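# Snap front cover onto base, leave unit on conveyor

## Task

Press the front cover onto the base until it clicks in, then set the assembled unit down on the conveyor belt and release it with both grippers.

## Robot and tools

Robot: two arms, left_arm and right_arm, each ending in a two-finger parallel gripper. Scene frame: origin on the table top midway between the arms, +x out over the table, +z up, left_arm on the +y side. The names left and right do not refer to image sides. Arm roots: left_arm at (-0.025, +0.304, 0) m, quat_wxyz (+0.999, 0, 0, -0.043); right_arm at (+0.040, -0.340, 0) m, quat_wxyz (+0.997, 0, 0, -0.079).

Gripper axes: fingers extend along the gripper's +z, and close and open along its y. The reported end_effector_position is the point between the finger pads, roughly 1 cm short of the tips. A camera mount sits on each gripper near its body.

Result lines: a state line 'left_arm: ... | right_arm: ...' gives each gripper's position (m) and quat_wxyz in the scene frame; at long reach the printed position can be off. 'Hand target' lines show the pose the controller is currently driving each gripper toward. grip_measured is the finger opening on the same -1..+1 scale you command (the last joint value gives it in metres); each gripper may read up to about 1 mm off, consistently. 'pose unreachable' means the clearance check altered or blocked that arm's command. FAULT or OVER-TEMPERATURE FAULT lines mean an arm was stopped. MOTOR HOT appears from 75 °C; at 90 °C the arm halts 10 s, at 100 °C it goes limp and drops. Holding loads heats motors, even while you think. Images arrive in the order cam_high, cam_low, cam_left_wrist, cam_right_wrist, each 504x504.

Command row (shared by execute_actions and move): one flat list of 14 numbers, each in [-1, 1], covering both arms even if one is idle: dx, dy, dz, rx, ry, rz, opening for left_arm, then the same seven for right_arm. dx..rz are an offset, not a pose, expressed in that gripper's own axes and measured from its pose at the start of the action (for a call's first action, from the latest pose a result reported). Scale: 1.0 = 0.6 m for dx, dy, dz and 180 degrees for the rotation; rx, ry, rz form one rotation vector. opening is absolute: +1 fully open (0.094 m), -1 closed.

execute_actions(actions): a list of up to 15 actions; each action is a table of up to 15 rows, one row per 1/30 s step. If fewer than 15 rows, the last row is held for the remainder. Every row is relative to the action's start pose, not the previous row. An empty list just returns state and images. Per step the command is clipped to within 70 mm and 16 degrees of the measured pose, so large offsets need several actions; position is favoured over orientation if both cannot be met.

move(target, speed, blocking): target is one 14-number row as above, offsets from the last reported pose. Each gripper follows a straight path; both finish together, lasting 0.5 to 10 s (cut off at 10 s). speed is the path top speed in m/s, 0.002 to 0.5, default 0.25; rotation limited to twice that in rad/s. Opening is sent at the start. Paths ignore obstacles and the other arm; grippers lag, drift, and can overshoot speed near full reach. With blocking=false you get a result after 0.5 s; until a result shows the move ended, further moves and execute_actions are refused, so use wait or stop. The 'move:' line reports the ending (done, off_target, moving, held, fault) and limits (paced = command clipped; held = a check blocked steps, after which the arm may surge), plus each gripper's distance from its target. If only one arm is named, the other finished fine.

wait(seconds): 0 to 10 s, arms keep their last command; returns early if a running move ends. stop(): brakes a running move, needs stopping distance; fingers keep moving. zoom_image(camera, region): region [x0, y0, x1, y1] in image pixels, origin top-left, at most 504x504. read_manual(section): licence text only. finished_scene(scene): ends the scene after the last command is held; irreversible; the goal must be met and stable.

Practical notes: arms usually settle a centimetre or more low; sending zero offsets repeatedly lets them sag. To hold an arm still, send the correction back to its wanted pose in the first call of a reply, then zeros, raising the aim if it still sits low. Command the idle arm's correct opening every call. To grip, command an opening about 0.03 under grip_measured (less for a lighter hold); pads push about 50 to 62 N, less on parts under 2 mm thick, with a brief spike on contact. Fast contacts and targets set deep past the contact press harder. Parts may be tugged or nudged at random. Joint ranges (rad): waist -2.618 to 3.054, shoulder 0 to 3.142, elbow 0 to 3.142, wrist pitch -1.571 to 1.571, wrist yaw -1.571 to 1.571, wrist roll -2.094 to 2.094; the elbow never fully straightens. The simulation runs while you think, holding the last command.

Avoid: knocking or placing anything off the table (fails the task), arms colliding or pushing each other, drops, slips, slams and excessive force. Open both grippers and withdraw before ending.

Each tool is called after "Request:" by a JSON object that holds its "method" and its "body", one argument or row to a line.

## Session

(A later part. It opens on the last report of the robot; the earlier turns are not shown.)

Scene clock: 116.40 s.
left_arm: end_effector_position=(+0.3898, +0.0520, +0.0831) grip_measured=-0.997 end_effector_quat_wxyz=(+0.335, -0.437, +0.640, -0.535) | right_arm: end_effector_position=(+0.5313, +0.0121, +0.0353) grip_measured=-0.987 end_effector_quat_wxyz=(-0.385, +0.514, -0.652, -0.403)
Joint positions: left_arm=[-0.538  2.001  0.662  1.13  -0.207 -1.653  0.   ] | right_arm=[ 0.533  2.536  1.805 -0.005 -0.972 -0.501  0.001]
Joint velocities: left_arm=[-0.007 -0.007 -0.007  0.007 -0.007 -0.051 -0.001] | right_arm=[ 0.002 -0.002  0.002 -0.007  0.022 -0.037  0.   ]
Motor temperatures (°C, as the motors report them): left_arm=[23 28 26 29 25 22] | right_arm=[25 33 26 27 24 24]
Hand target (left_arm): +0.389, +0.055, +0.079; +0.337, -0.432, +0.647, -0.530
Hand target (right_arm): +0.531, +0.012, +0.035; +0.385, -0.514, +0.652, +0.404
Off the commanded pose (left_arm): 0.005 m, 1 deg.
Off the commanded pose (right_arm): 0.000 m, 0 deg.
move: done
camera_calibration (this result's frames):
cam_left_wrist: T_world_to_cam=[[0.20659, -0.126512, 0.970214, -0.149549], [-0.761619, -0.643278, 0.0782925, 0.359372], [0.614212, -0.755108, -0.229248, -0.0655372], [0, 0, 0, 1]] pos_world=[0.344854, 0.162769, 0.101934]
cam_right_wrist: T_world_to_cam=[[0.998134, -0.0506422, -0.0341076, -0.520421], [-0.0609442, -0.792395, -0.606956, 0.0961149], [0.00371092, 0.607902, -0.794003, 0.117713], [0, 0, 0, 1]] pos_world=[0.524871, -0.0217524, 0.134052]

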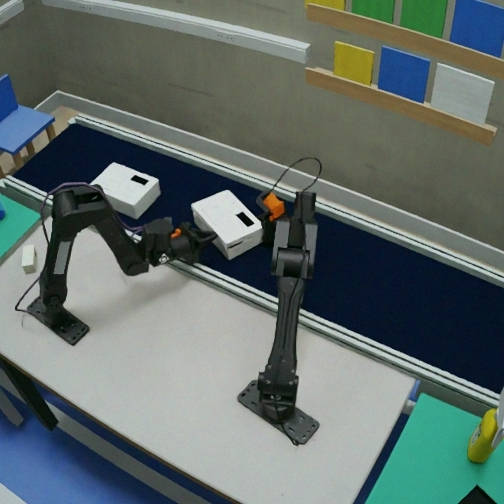

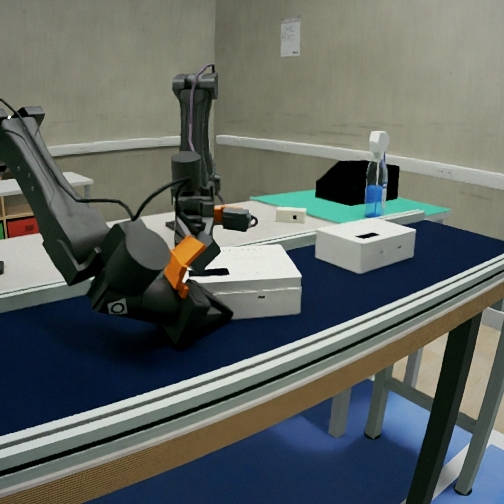

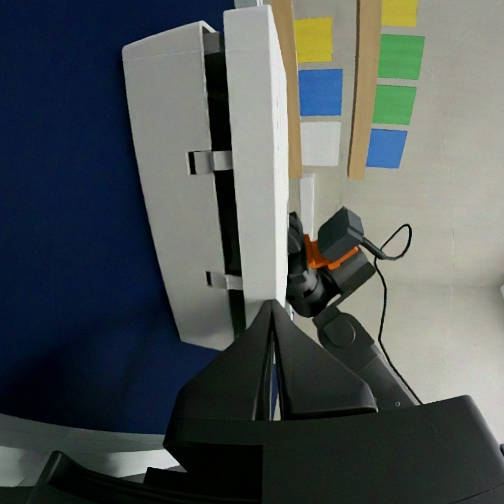

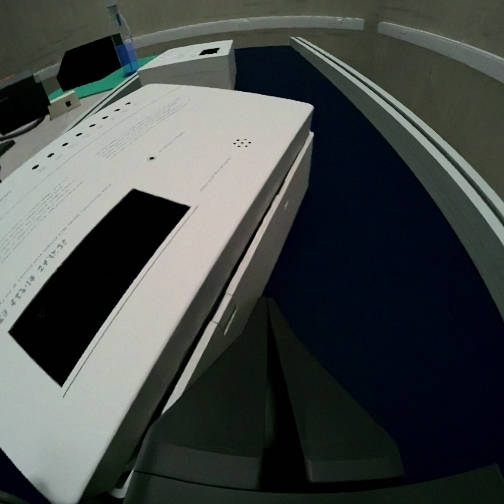

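Request:
{"method": "move", "body": {
  "target": [0,0.012,0.05,0,0,0,-1, 0,0.02,0,0,0,0,-1],
  "speed": 0.04
}}

Scene clock: 117.60 s.
left_arm: end_effector_position=(+0.4056, +0.0435, +0.0692) grip_measured=-0.997 end_effector_quat_wxyz=(+0.335, -0.440, +0.641, -0.532) | right_arm: end_effector_position=(+0.5442, +0.0023, +0.0346) grip_measured=-0.987 end_effector_quat_wxyz=(+0.409, -0.510, +0.661, +0.369)
Joint positions: left_arm=[-0.533  2.09   0.739  1.134 -0.206 -1.656  0.   ] | right_arm=[ 0.521  2.518  1.766  0.06  -0.908 -0.501  0.001]
Joint velocities: left_arm=[ 0.007 -0.012 -0.017  0.022  0.037 -0.11   0.   ] | right_arm=[ 0.012 -0.002  0.002 -0.051  0.037  0.051 -0.001]
Motor temperatures (°C, as the motors report them): left_arm=[23 28 26 29 25 22] | right_arm=[25 33 26 27 24 24]
Hand target (left_arm): +0.415, +0.041, +0.070; +0.335, -0.437, +0.641, -0.535
Hand target (right_arm): +0.521, +0.014, +0.037; +0.385, -0.514, +0.652, +0.403
Off the commanded pose (left_arm): 0.010 m, 1 deg.
Off the commanded pose (right_arm): 0.027 m, 5 deg.
move: off_target (right_arm)
camera_calibration (this result's frames):
cam_left_wrist: T_world_to_cam=[[0.214158, -0.127705, 0.968415, -0.143224], [-0.758018, -0.647019, 0.082308, 0.36551], [0.616072, -0.751703, -0.235367, -0.085358], [0, 0, 0, 1]] pos_world=[0.360322, 0.154038, 0.0885251]
cam_right_wrist: T_world_to_cam=[[0.993509, -0.111105, 0.0243984, -0.533176], [-0.0751736, -0.802257, -0.592227, 0.0960098], [0.0853735, 0.586549, -0.805401, 0.0790614], [0, 0, 0, 1]] pos_world=[0.530183, -0.0285877, 0.133544]

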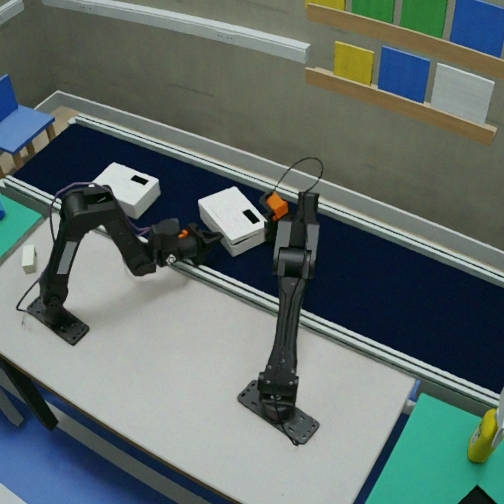

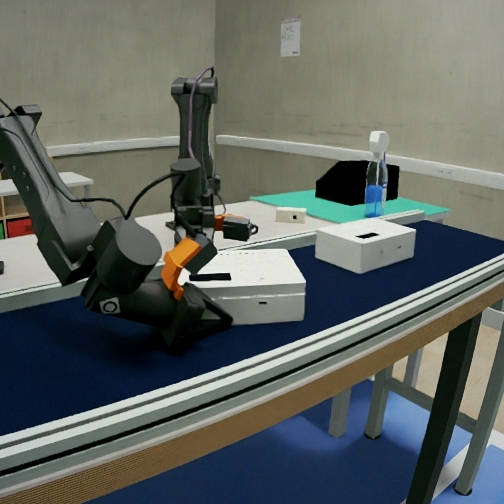

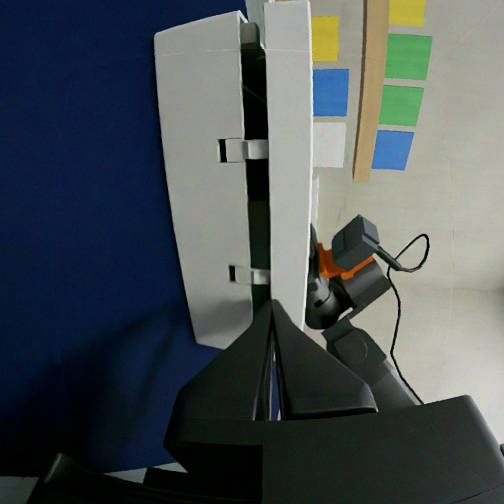

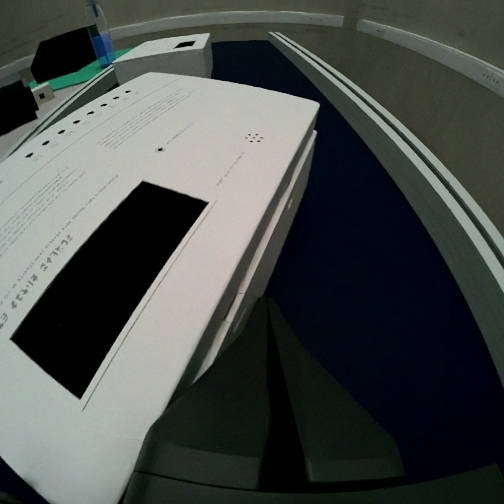

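Request:
{"method": "move", "body": {
  "target": [-0.035,-0.06,-0.026,-0.24,0,0,-0.66, 0,0,0,0,0,0,-1],
  "speed": 0.3
}}

Scene clock: 120.00 s.
left_arm: end_effector_position=(+0.4058, +0.0630, +0.1032) grip_measured=-0.663 end_effector_quat_wxyz=(+0.149, -0.535, +0.789, -0.263) | right_arm: end_effector_position=(+0.5465, +0.0009, +0.0342) grip_measured=-0.987 end_effector_quat_wxyz=(+0.411, -0.509, +0.663, +0.365)
Joint positions: left_arm=[-0.44   1.904  1.416 -0.47  -0.039 -1.706  0.016] | right_arm=[ 0.519  2.518  1.766  0.063 -0.898 -0.501  0.001]
Joint velocities: left_arm=[-0.007 -0.007  0.002 -0.007  0.066 -0.007 -0.001] | right_arm=[ 0.002 -0.022 -0.012 -0.037 -0.007  0.007 -0.   ]
Motor temperatures (°C, as the motors report them): left_arm=[23 28 27 29 25 22] | right_arm=[25 33 26 28 24 24]
Hand target (left_arm): +0.409, +0.066, +0.106; +0.148, -0.537, +0.789, -0.259
Hand target (right_arm): +0.544, +0.002, +0.035; +0.409, -0.510, +0.661, +0.369
Off the commanded pose (left_arm): 0.006 m, 1 deg.
Off the commanded pose (right_arm): 0.003 m, 1 deg.
move: done
camera_calibration (this result's frames):
cam_left_wrist: T_world_to_cam=[[0.755376, -0.363732, 0.545075, -0.334781], [-0.609032, -0.696672, 0.379115, 0.287519], [0.241842, -0.618342, -0.747773, 0.133587], [0, 0, 0, 1]] pos_world=[0.395687, 0.161138, 0.17337]
cam_right_wrist: T_world_to_cam=[[0.99234, -0.119894, 0.0297832, -0.535112], [-0.0794753, -0.804145, -0.589097, 0.0970425], [0.0945789, 0.582217, -0.807513, 0.0744415], [0, 0, 0, 1]] pos_world=[0.531685, -0.0294613, 0.133217]

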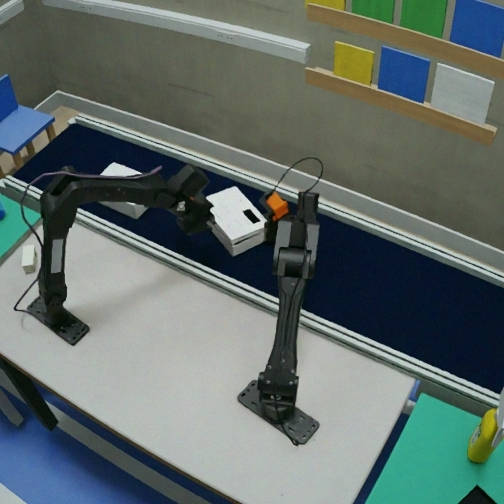

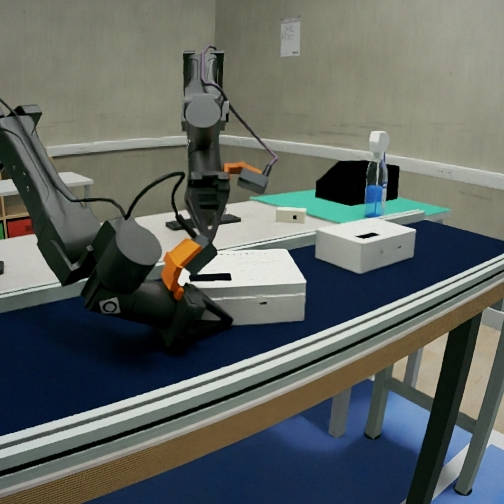

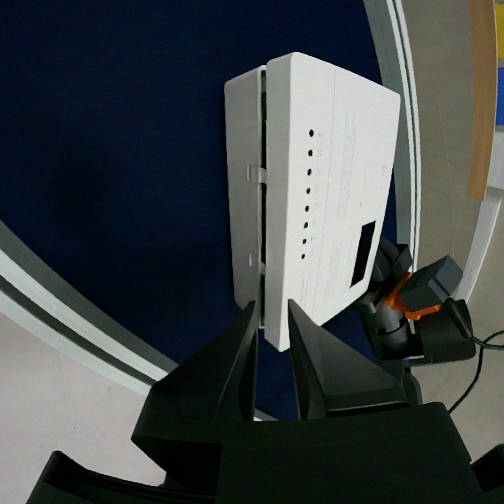

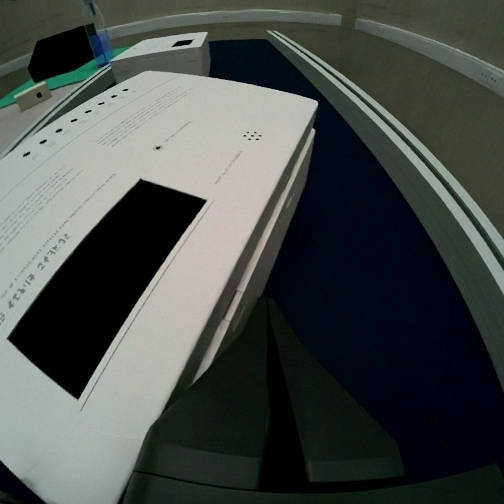

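Request:
{"method": "move", "body": {
  "target": [0,-0.022,0.025,0,0,0,-0.66, 0,0,0,0,0,0,-1],
  "speed": 0.06
}}

Scene clock: 120.90 s.
left_arm: end_effector_position=(+0.4185, +0.0556, +0.0946) grip_measured=-0.663 end_effector_quat_wxyz=(+0.148, -0.536, +0.789, -0.260) | right_arm: end_effector_position=(+0.5465, +0.0008, +0.0342) grip_measured=-0.987 end_effector_quat_wxyz=(+0.411, -0.509, +0.663, +0.364)
Joint positions: left_arm=[-0.44   1.97   1.477 -0.471 -0.039 -1.706  0.016] | right_arm=[ 0.519  2.518  1.766  0.063 -0.898 -0.501  0.001]
Joint velocities: left_arm=[ 0.007 -0.002  0.007  0.095 -0.037 -0.007 -0.001] | right_arm=[ 0.012 -0.002  0.012  0.022  0.081 -0.007 -0.001]
Motor temperatures (°C, as the motors report them): left_arm=[23 28 27 29 25 22] | right_arm=[25 33 26 28 24 24]
Hand target (left_arm): +0.423, +0.056, +0.098; +0.149, -0.535, +0.789, -0.263
Hand target (right_arm): +0.546, +0.001, +0.034; +0.411, -0.509, +0.663, +0.365
Off the commanded pose (left_arm): 0.007 m, 0 deg.
Off the commanded pose (right_arm): 0.000 m, 0 deg.
move: done
camera_calibration (this result's frames):
cam_left_wrist: T_world_to_cam=[[0.758424, -0.365514, 0.539622, -0.343021], [-0.606994, -0.697672, 0.380543, 0.292391], [0.237385, -0.61616, -0.750996, 0.121553], [0, 0, 0, 1]] pos_world=[0.40878, 0.15351, 0.16512]
cam_right_wrist: T_world_to_cam=[[0.992302, -0.120179, 0.0298952, -0.53515], [-0.0796619, -0.804255, -0.588921, 0.0971027], [0.0948194, 0.582006, -0.807637, 0.0742967], [0, 0, 0, 1]] pos_world=[0.531721, -0.0294597, 0.133189]

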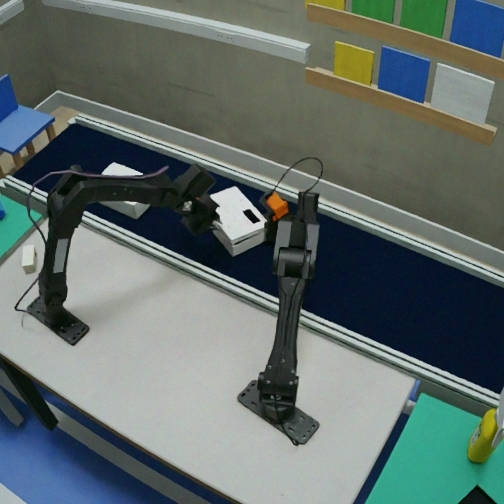

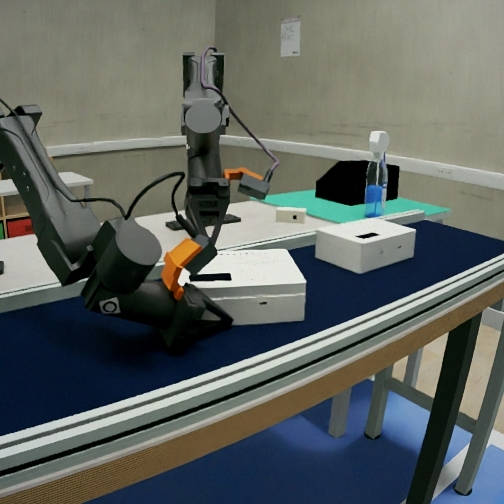

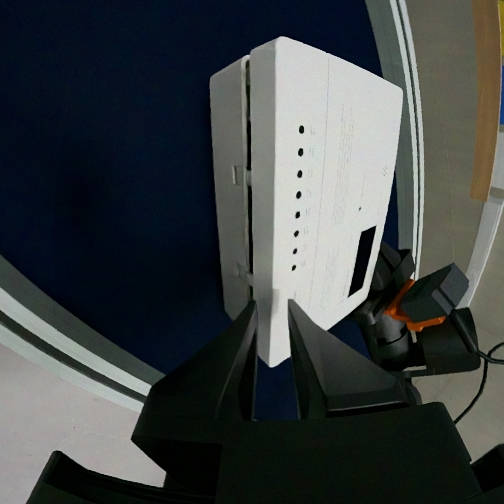

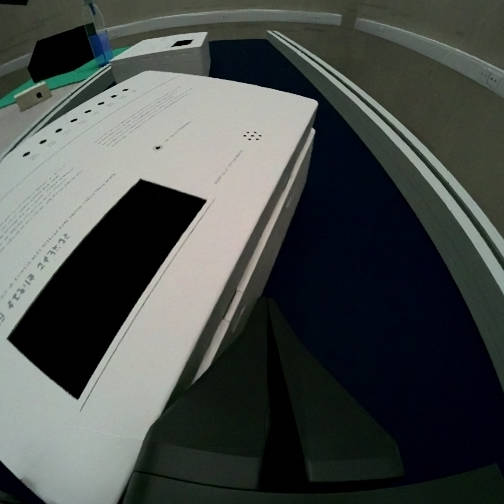

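Request:
{"method": "execute_actions", "body": {
  "actions": []
}}

Scene clock: 121.53 s.
left_arm: end_effector_position=(+0.4185, +0.0556, +0.0947) grip_measured=-0.663 end_effector_quat_wxyz=(+0.148, -0.536, +0.789, -0.260) | right_arm: end_effector_position=(+0.5465, +0.0008, +0.0342) grip_measured=-0.987 end_effector_quat_wxyz=(+0.411, -0.509, +0.663, +0.364)
Joint positions: left_arm=[-0.44   1.97   1.477 -0.471 -0.039 -1.706  0.016] | right_arm=[ 0.519  2.518  1.766  0.063 -0.898 -0.501  0.001]
Joint velocities: left_arm=[-0.002  0.012 -0.002  0.022 -0.051  0.037  0.   ] | right_arm=[ 0.007 -0.007  0.007  0.051 -0.051  0.022  0.001]
Motor temperatures (°C, as the motors report them): left_arm=[23 28 27 29 25 22] | right_arm=[25 33 26 28 24 24]
Hand target (left_arm): +0.424, +0.056, +0.098; +0.149, -0.535, +0.789, -0.263
Hand target (right_arm): +0.546, +0.001, +0.034; +0.411, -0.509, +0.663, +0.365
Off the commanded pose (left_arm): 0.006 m, 0 deg.
Off the commanded pose (right_arm): 0.000 m, 0 deg.
camera_calibration (this result's frames):
cam_left_wrist: T_world_to_cam=[[0.758246, -0.365411, 0.539942, -0.343148], [-0.607119, -0.697599, 0.380476, 0.292408], [0.237633, -0.616304, -0.7508, 0.121496], [0, 0, 0, 1]] pos_world=[0.408845, 0.153472, 0.165245]
cam_right_wrist: T_world_to_cam=[[0.992302, -0.120179, 0.0298952, -0.53515], [-0.0796619, -0.804255, -0.588921, 0.0971027], [0.0948194, 0.582006, -0.807637, 0.0742967], [0, 0, 0, 1]] pos_world=[0.531721, -0.0294597, 0.133189]

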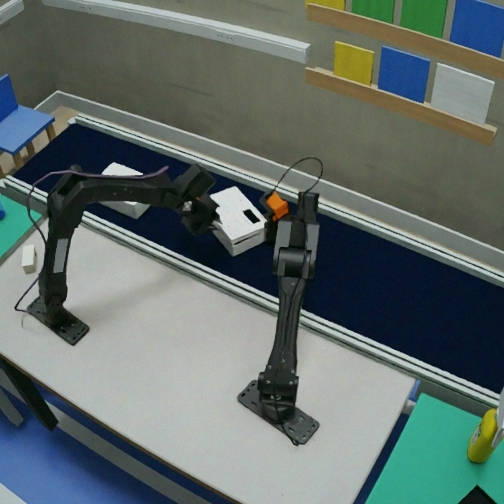

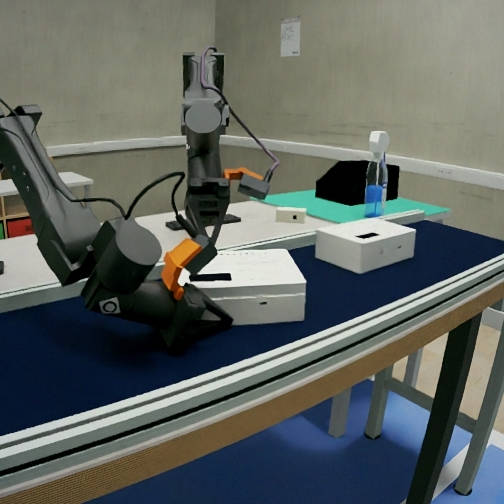

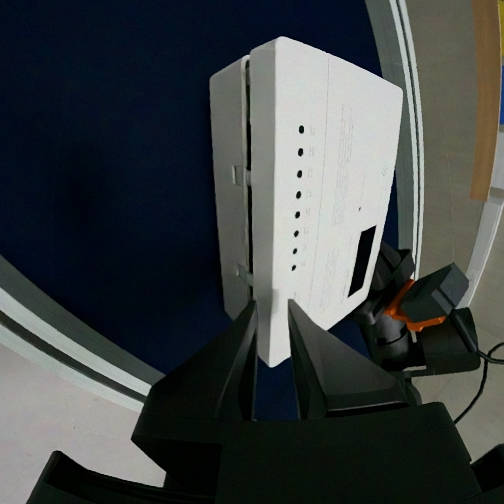

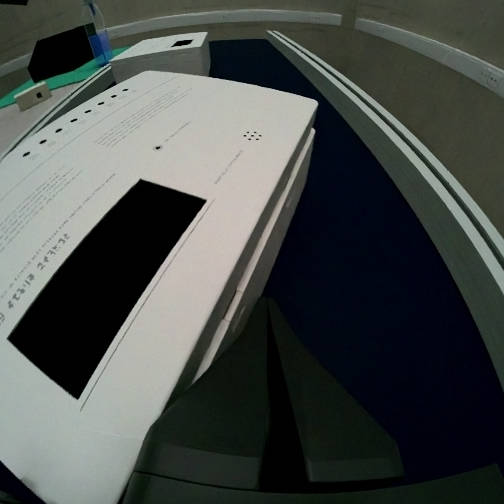

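Request:
{"method": "move", "body": {
  "target": [0,0,0.07,0,0,0,-0.66, 0,0.03,0,0,0,0,-1],
  "speed": 0.04
}}

Scene clock: 122.93 s.
left_arm: end_effector_position=(+0.4302, +0.0488, +0.0830) grip_measured=-0.661 end_effector_quat_wxyz=(+0.151, -0.535, +0.788, -0.266) | right_arm: end_effector_position=(+0.5508, -0.0067, +0.0334) grip_measured=-0.987 end_effector_quat_wxyz=(+0.430, -0.501, +0.672, +0.336)
Joint positions: left_arm=[-0.44   2.024  1.5   -0.426 -0.039 -1.706  0.016] | right_arm=[ 0.517  2.485  1.694  0.143 -0.836 -0.489  0.001]
Joint velocities: left_arm=[ 0.002 -0.017  0.007  0.007 -0.051 -0.007  0.001] | right_arm=[-0.032 -0.002  0.002 -0.007  0.022  0.022  0.   ]
Motor temperatures (°C, as the motors report them): left_arm=[23 28 27 29 25 22] | right_arm=[25 33 26 28 24 24]
Hand target (left_arm): +0.438, +0.047, +0.060; +0.148, -0.536, +0.789, -0.260
Hand target (right_arm): +0.530, +0.005, +0.035; +0.411, -0.508, +0.663, +0.365
Off the commanded pose (left_arm): 0.025 m, 1 deg.
Off the commanded pose (right_arm): 0.025 m, 4 deg.
move: off_target (left_arm, right_arm)
camera_calibration (this result's frames):
cam_left_wrist: T_world_to_cam=[[0.752126, -0.361864, 0.550782, -0.346543], [-0.611376, -0.695131, 0.378169, 0.301127], [0.24602, -0.621166, -0.744061, 0.101848], [0, 0, 0, 1]] pos_world=[0.419689, 0.147186, 0.152774]
cam_right_wrist: T_world_to_cam=[[0.981967, -0.174648, 0.0723824, -0.536389], [-0.101597, -0.810379, -0.57703, 0.102601], [0.159435, 0.55927, -0.813509, 0.0420743], [0, 0, 0, 1]] pos_world=[0.530432, -0.0340649, 0.132257]

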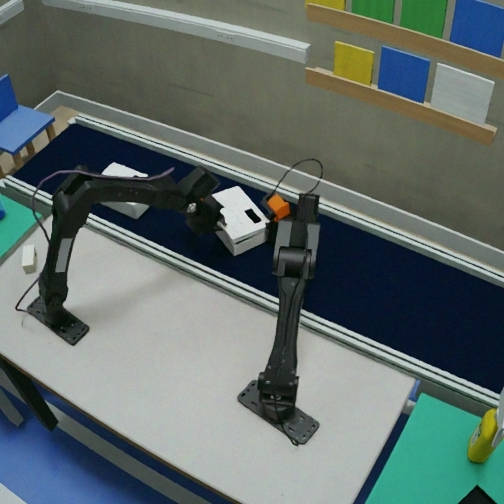

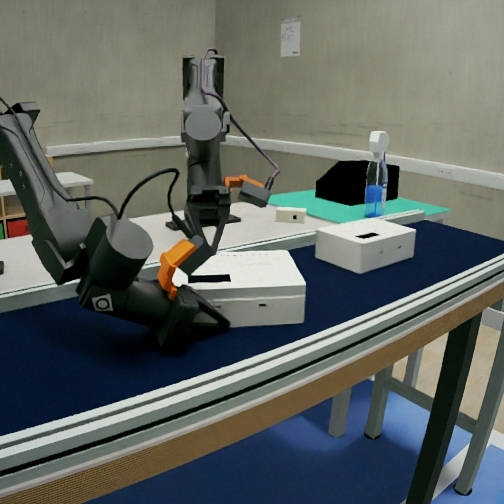

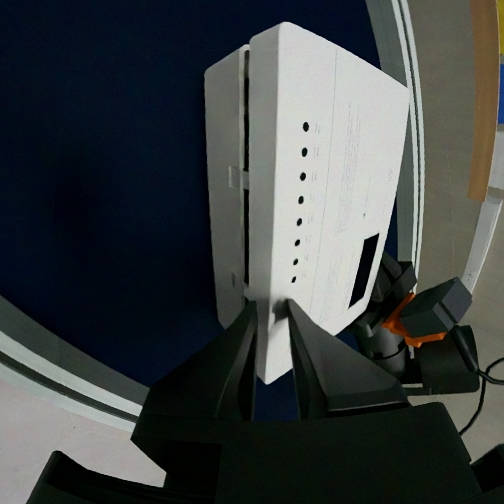

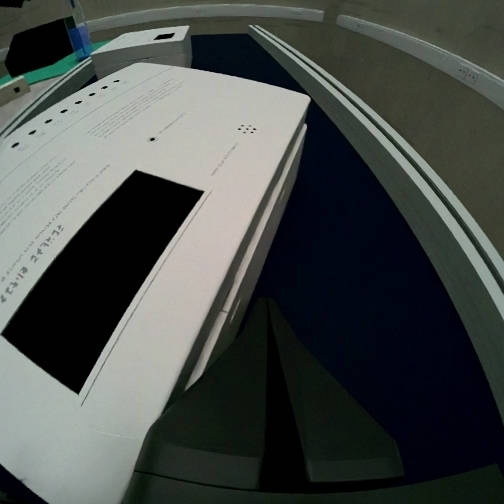

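Request:
{"method": "move", "body": {
  "target": [0,0.02,0.1,0,0,0,-0.66, 0,0.06,0,0,0,0,-1],
  "speed": 0.04
}}

Request:
{"method": "zoom_image", "body": {
  "camera": "cam_left_wrist",
  "region": [150,20,400,330]
}}

Scene clock: 125.07 s.
left_arm: end_effector_position=(+0.4466, +0.0428, +0.0810) grip_measured=-0.660 end_effector_quat_wxyz=(+0.171, -0.531, +0.778, -0.288) | right_arm: end_effector_position=(+0.5618, -0.0317, +0.0337) grip_measured=-0.987 end_effector_quat_wxyz=(+0.461, -0.465, +0.702, +0.278)
Joint positions: left_arm=[-0.44   2.056  1.5   -0.333 -0.056 -1.702  0.016] | right_arm=[ 0.501  2.414  1.55   0.285 -0.697 -0.44   0.001]
Joint velocities: left_arm=[-0.012 -0.007 -0.007  0.037 -0.051 -0.007 -0.001] | right_arm=[-0.002 -0.007 -0.012 -0.022  0.051 -0.051  0.001]
Motor temperatures (°C, as the motors report them): left_arm=[23 28 27 30 25 22] | right_arm=[25 33 26 28 24 24]
Hand target (left_arm): +0.446, +0.041, +0.029; +0.151, -0.535, +0.788, -0.265
Hand target (right_arm): +0.519, +0.002, +0.034; +0.431, -0.499, +0.673, +0.336
Off the commanded pose (left_arm): 0.054 m, 4 deg.
Off the commanded pose (right_arm): 0.057 m, 9 deg.
move: off_target (left_arm, right_arm)
camera_calibration (this result's frames):
cam_left_wrist: T_world_to_cam=[[0.719393, -0.346603, 0.601947, -0.350146], [-0.628762, -0.693223, 0.352279, 0.317484], [0.295183, -0.631908, -0.71663, 0.0688455], [0, 0, 0, 1]] pos_world=[0.431192, 0.14223, 0.148263]
cam_right_wrist: T_world_to_cam=[[0.940196, -0.314842, 0.130027, -0.534513], [-0.19398, -0.808646, -0.555395, 0.134836], [0.280007, 0.496957, -0.821358, -0.0148717], [0, 0, 0, 1]] pos_world=[0.532867, -0.0518621, 0.132173]

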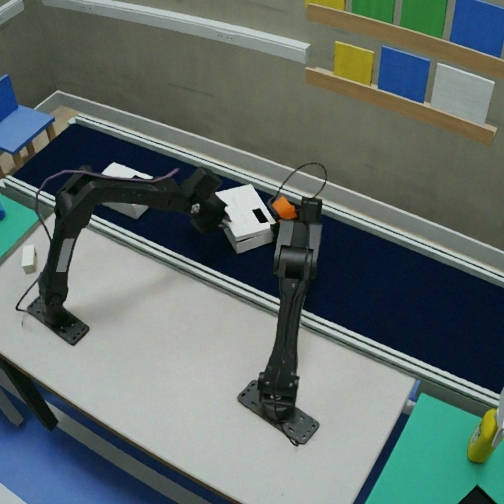

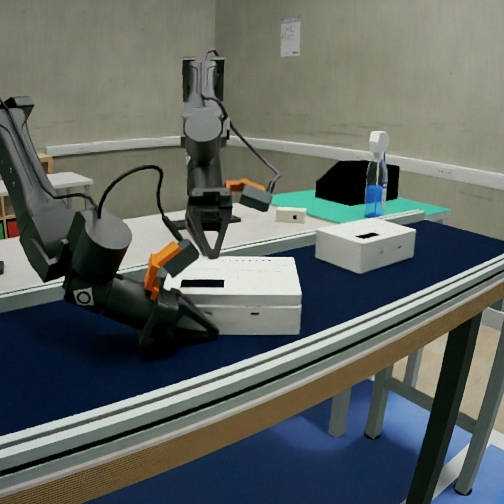

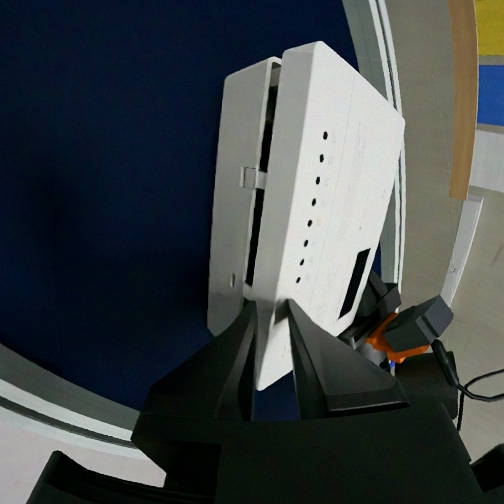

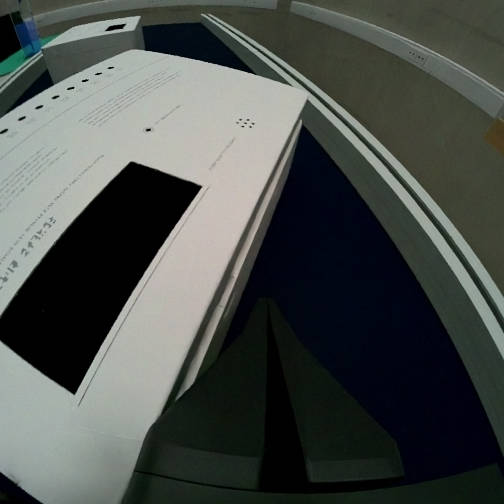

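Region (150, 20, 400, 330) of cam_left_wrist's 504x504 image, scaled by 1.626, with more detail than that image has; it fills the left 406 columns of this view, and the rest is white.

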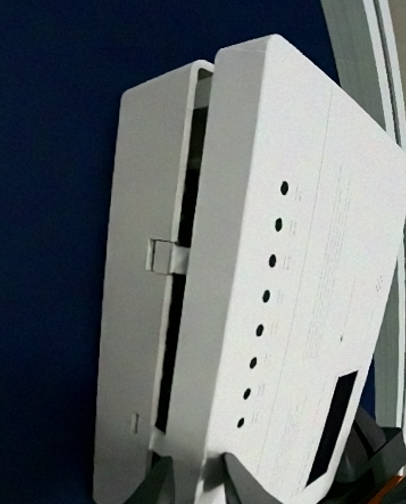

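Request:
{"method": "move", "body": {
  "target": [-0.075,-0.035,-0.015,-0.055,0.035,0.043,-0.66, 0,0.03,0,0,0,0,-1],
  "speed": 0.06
}}

Scene clock: 128.73 s.
left_arm: end_effector_position=(+0.4725, +0.0781, +0.0994) grip_measured=-0.660 end_effector_quat_wxyz=(+0.105, -0.476, +0.839, -0.241) | right_arm: end_effector_position=(+0.5565, -0.0316, +0.0335) grip_measured=-0.987 end_effector_quat_wxyz=(+0.470, -0.463, +0.701, +0.271)
Joint positions: left_arm=[-0.3    2.188  1.87  -0.735  0.13  -1.451  0.016] | right_arm=[ 0.509  2.394  1.496  0.343 -0.675 -0.431  0.001]
Joint velocities: left_arm=[ 0.007 -0.017 -0.002 -0.051 -0.007 -0.022  0.   ] | right_arm=[ 0.002 -0.002 -0.012 -0.007  0.081  0.037  0.   ]
Motor temperatures (°C, as the motors report them): left_arm=[23 28 27 30 25 22] | right_arm=[25 33 26 29 24 24]
Hand target (left_arm): +0.474, +0.081, +0.100; +0.102, -0.474, +0.842, -0.238
Hand target (right_arm): +0.546, -0.024, +0.033; +0.461, -0.465, +0.702, +0.278
Off the commanded pose (left_arm): 0.003 m, 1 deg.
Off the commanded pose (right_arm): 0.013 m, 1 deg.
move: off_target (right_arm)
camera_calibration (this result's frames):
cam_left_wrist: T_world_to_cam=[[0.723412, -0.502455, 0.473513, -0.344568], [-0.685828, -0.601913, 0.409073, 0.366044], [0.0794731, -0.620676, -0.780029, 0.204015], [0, 0, 0, 1]] pos_world=[0.484094, 0.173824, 0.172557]
cam_right_wrist: T_world_to_cam=[[0.932952, -0.328201, 0.147937, -0.526491], [-0.194787, -0.805789, -0.559251, 0.13444], [0.302752, 0.492938, -0.815692, -0.0265827], [0, 0, 0, 1]] pos_world=[0.525426, -0.0513607, 0.13139]

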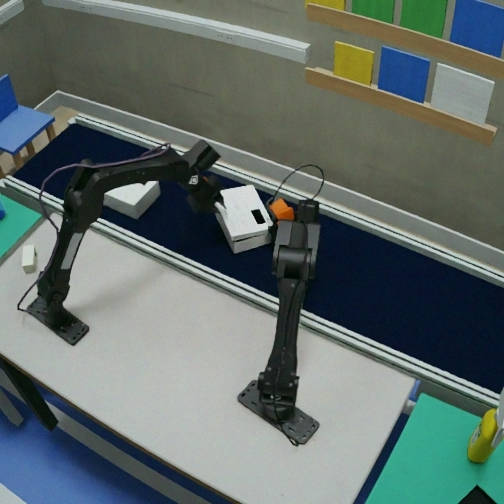

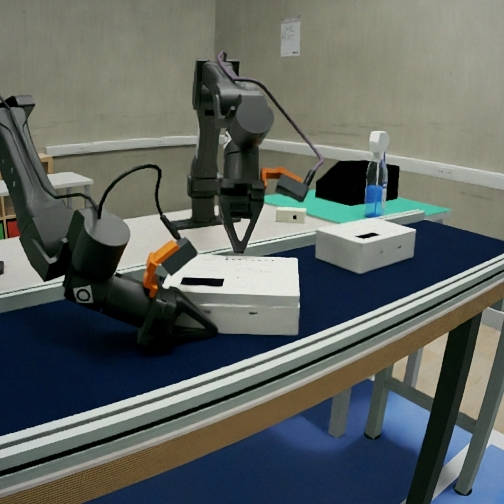

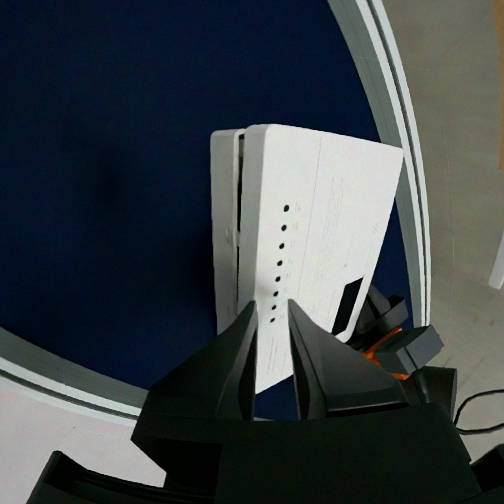

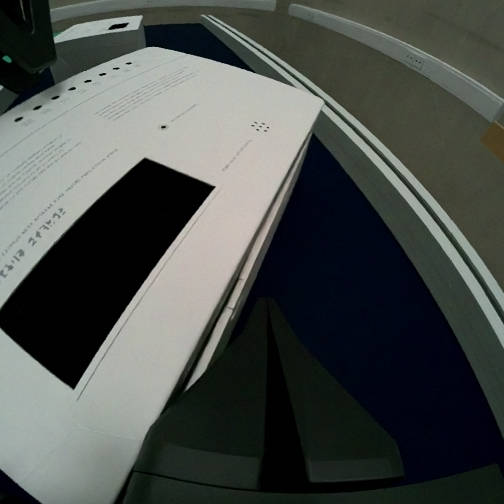

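Request:
{"method": "move", "body": {
  "target": [0,0.022,-0.005,0,0,0,-0.66, 0,0.02,0,0,0,0,-1],
  "speed": 0.04
}}

Scene clock: 129.77 s.
left_arm: end_effector_position=(+0.4616, +0.0825, +0.0907) grip_measured=-0.660 end_effector_quat_wxyz=(+0.101, -0.477, +0.841, -0.236) | right_arm: end_effector_position=(+0.5559, -0.0334, +0.0335) grip_measured=-0.987 end_effector_quat_wxyz=(+0.478, -0.462, +0.699, +0.265)
Joint positions: left_arm=[-0.3    2.153  1.786 -0.7    0.131 -1.451  0.016] | right_arm=[ 0.509  2.388  1.47   0.382 -0.665 -0.429  0.001]
Joint velocities: left_arm=[ 0.007  0.012 -0.002 -0.007  0.037 -0.051 -0.001] | right_arm=[-0.002 -0.002  0.022  0.007 -0.007  0.007 -0.001]
Motor temperatures (°C, as the motors report them): left_arm=[23 28 27 29 25 22] | right_arm=[25 33 26 29 24 24]
Hand target (left_arm): +0.461, +0.085, +0.095; +0.105, -0.476, +0.839, -0.241
Hand target (right_arm): +0.546, -0.027, +0.033; +0.470, -0.463, +0.701, +0.271
Off the commanded pose (left_arm): 0.005 m, 1 deg.
Off the commanded pose (right_arm): 0.012 m, 1 deg.
move: off_target (right_arm)
camera_calibration (this result's frames):
cam_left_wrist: T_world_to_cam=[[0.728945, -0.505103, 0.462072, -0.331662], [-0.681039, -0.603561, 0.414609, 0.362107], [0.0694691, -0.616916, -0.783957, 0.205536], [0, 0, 0, 1]] pos_world=[0.474094, 0.177829, 0.164251]
cam_right_wrist: T_world_to_cam=[[0.926982, -0.337452, 0.163799, -0.524017], [-0.192468, -0.802703, -0.564468, 0.1319], [0.321962, 0.491726, -0.80904, -0.0364619], [0, 0, 0, 1]] pos_world=[0.52288, -0.0530249, 0.130787]

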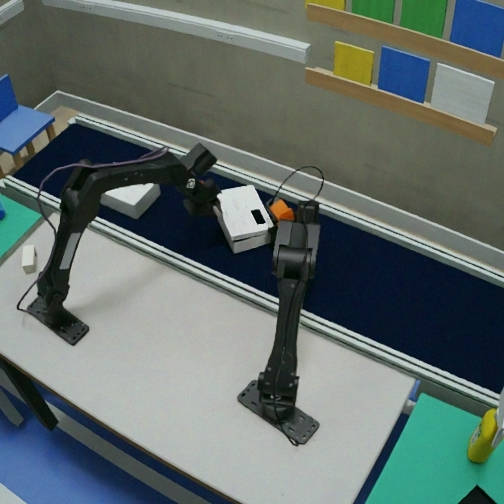

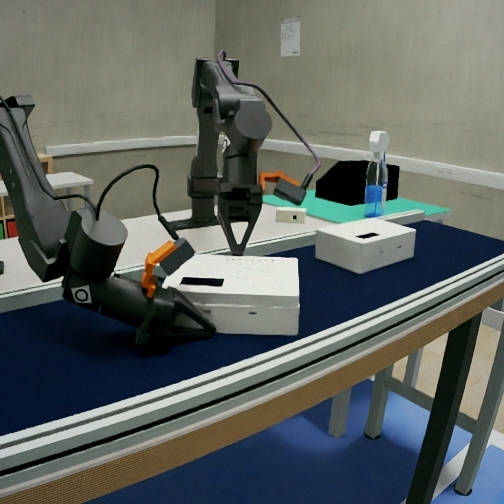

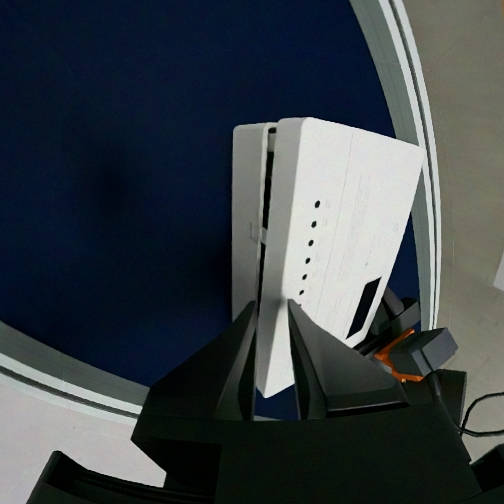

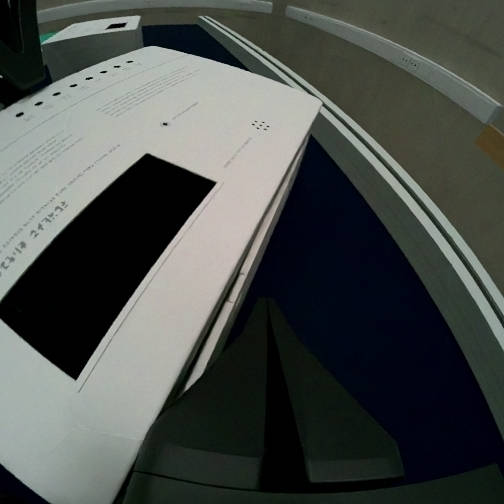

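Request:
{"method": "move", "body": {
  "target": [0,-0.013,-0.006,0,0.02,0.035,-0.66, 0,0.02,0,0,0,0,-1],
  "speed": 0.04
}}

Scene clock: 131.70 s.
left_arm: end_effector_position=(+0.4641, +0.0764, +0.0975) grip_measured=-0.660 end_effector_quat_wxyz=(+0.092, -0.425, +0.866, -0.248) | right_arm: end_effector_position=(+0.5562, -0.0346, +0.0332) grip_measured=-0.987 end_effector_quat_wxyz=(+0.488, -0.460, +0.694, +0.259)
Joint positions: left_arm=[-0.288  2.174  1.841 -0.737  0.193 -1.334  0.016] | right_arm=[ 0.509  2.388  1.448  0.428 -0.656 -0.428  0.001]
Joint velocities: left_arm=[ 0.002 -0.017 -0.017 -0.051 -0.007 -0.022  0.001] | right_arm=[ 0.012 -0.022 -0.007 -0.007 -0.022  0.066  0.   ]
Motor temperatures (°C, as the motors report them): left_arm=[23 28 27 29 25 22] | right_arm=[25 33 26 29 24 24]
Hand target (left_arm): +0.466, +0.080, +0.098; +0.088, -0.423, +0.868, -0.245
Hand target (right_arm): +0.545, -0.028, +0.033; +0.478, -0.462, +0.699, +0.265
Off the commanded pose (left_arm): 0.004 m, 1 deg.
Off the commanded pose (right_arm): 0.013 m, 1 deg.
move: off_target (right_arm)
camera_calibration (this result's frames):
cam_left_wrist: T_world_to_cam=[[0.65673, -0.58494, 0.475973, -0.301441], [-0.754089, -0.515558, 0.406878, 0.385271], [0.00739272, -0.626136, -0.779679, 0.23601], [0, 0, 0, 1]] pos_world=[0.486749, 0.170078, 0.170731]
cam_right_wrist: T_world_to_cam=[[0.920157, -0.346046, 0.183204, -0.521792], [-0.186134, -0.798232, -0.57287, 0.127715], [0.344479, 0.49303, -0.798909, -0.0490459], [0, 0, 0, 1]] pos_world=[0.520798, -0.0544369, 0.129575]

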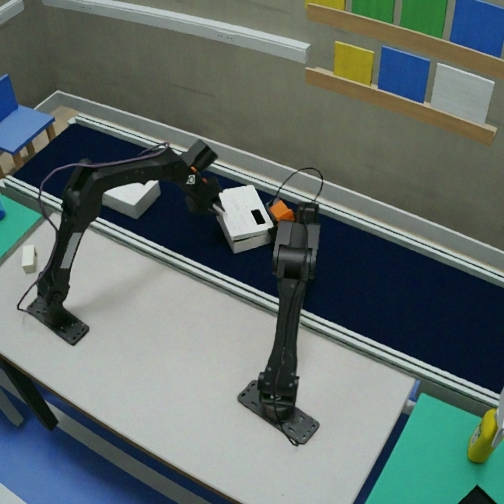

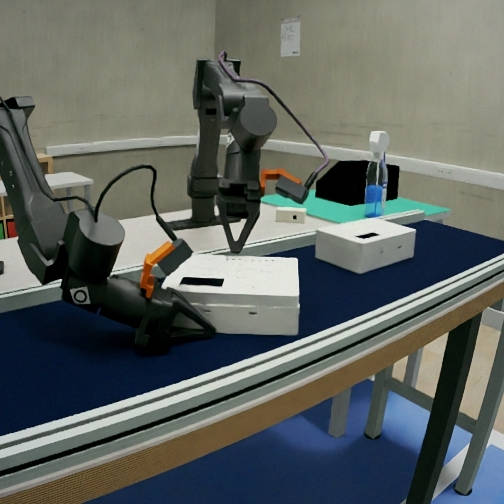

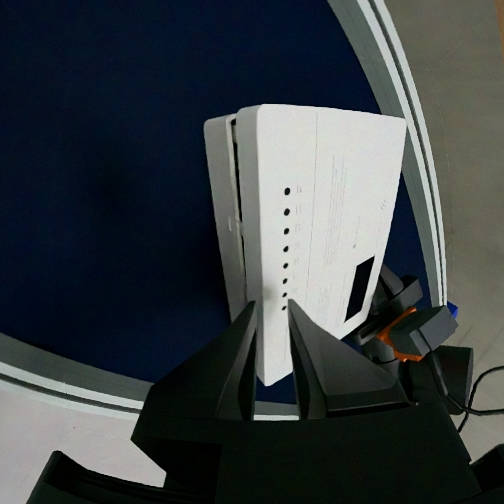

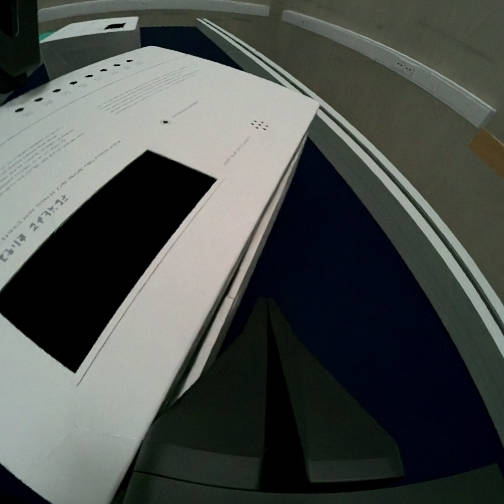

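Good enough; push.

Request:
{"method": "move", "body": {
  "target": [0,0.01,0.11,0,0,0,-0.66, 0,0.06,0,0,0,0,-1],
  "speed": 0.04
}}

Request:
{"method": "zoom_image", "body": {
  "camera": "cam_left_wrist",
  "region": [150,20,400,330]
}}

Scene clock: 133.83 s.
left_arm: end_effector_position=(+0.4900, +0.0725, +0.0831) grip_measured=-0.660 end_effector_quat_wxyz=(+0.126, -0.424, +0.857, -0.263) | right_arm: end_effector_position=(+0.5523, -0.0458, +0.0332) grip_measured=-0.987 end_effector_quat_wxyz=(+0.508, -0.437, +0.706, +0.229)
Joint positions: left_arm=[-0.288  2.23   1.842 -0.611  0.161 -1.34   0.016] | right_arm=[ 0.515  2.344  1.337  0.541 -0.568 -0.396  0.001]
Joint velocities: left_arm=[-0.002 -0.012 -0.012  0.037 -0.007  0.051 -0.   ] | right_arm=[-0.002 -0.002  0.007 -0.007 -0.022  0.037  0.   ]
Motor temperatures (°C, as the motors report them): left_arm=[23 28 27 29 25 22] | right_arm=[25 33 26 29 24 24]
Hand target (left_arm): +0.480, +0.060, +0.039; +0.092, -0.425, +0.866, -0.247
Hand target (right_arm): +0.525, -0.020, +0.030; +0.489, -0.460, +0.694, +0.259
Off the commanded pose (left_arm): 0.049 m, 4 deg.
Off the commanded pose (right_arm): 0.039 m, 5 deg.
move: off_target (left_arm, right_arm)
camera_calibration (this result's frames):
cam_left_wrist: T_world_to_cam=[[0.631924, -0.570404, 0.524702, -0.306859], [-0.771054, -0.531187, 0.351164, 0.422698], [0.0784095, -0.626482, -0.775482, 0.186987], [0, 0, 0, 1]] pos_world=[0.505174, 0.166642, 0.157578]
cam_right_wrist: T_world_to_cam=[[0.881965, -0.419356, 0.215124, -0.505386], [-0.233526, -0.785286, -0.573403, 0.144822], [0.409395, 0.455484, -0.790525, -0.0800186], [0, 0, 0, 1]] pos_world=[0.512312, -0.0617633, 0.128506]

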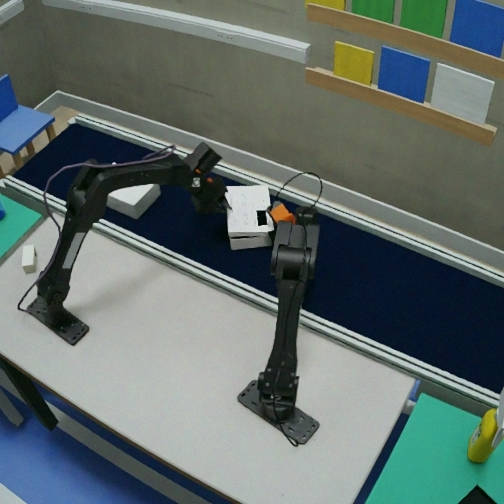

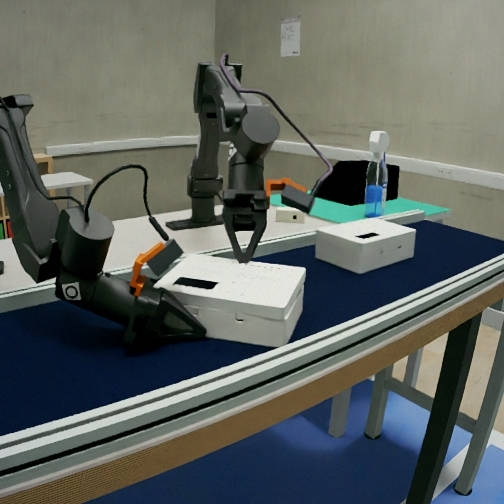

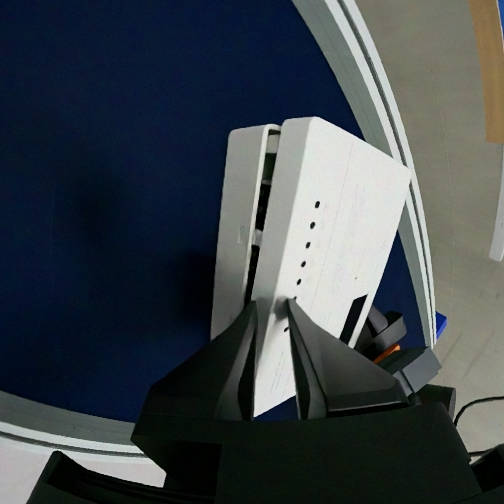

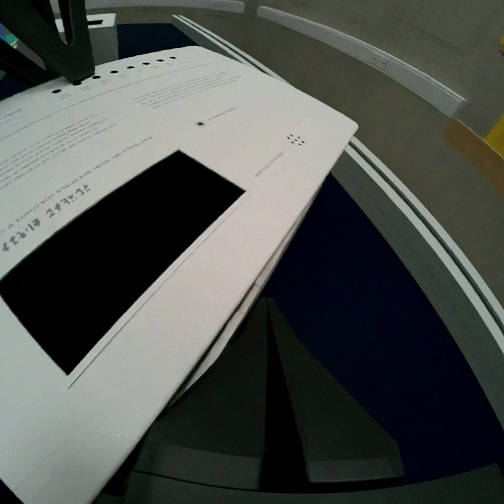

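Region (150, 20, 400, 330) of cam_left_wrist's 504x504 image, scaled by 1.626, with more detail than that image has; it fills the left 406 columns of this view, and the rest is white.

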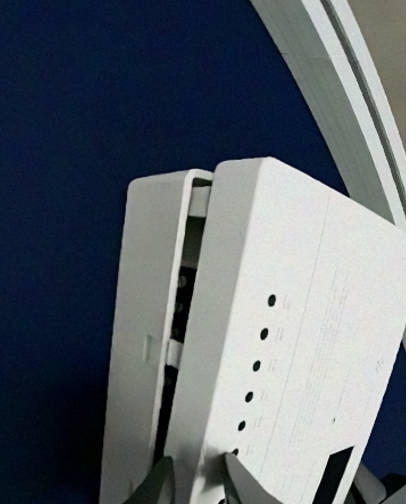

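Request:
{"method": "zoom_image", "body": {
  "camera": "cam_low",
  "region": [130,220,330,360]
}}

Region (130, 220, 330, 360) of cam_low's 504x504 image, scaled by 2.520, with more detail than that image has; it fills the top 353 rows of this view, and the rest is white.

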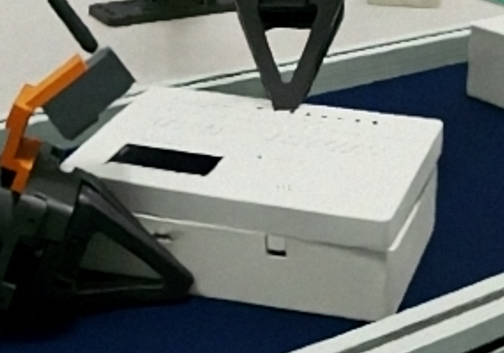

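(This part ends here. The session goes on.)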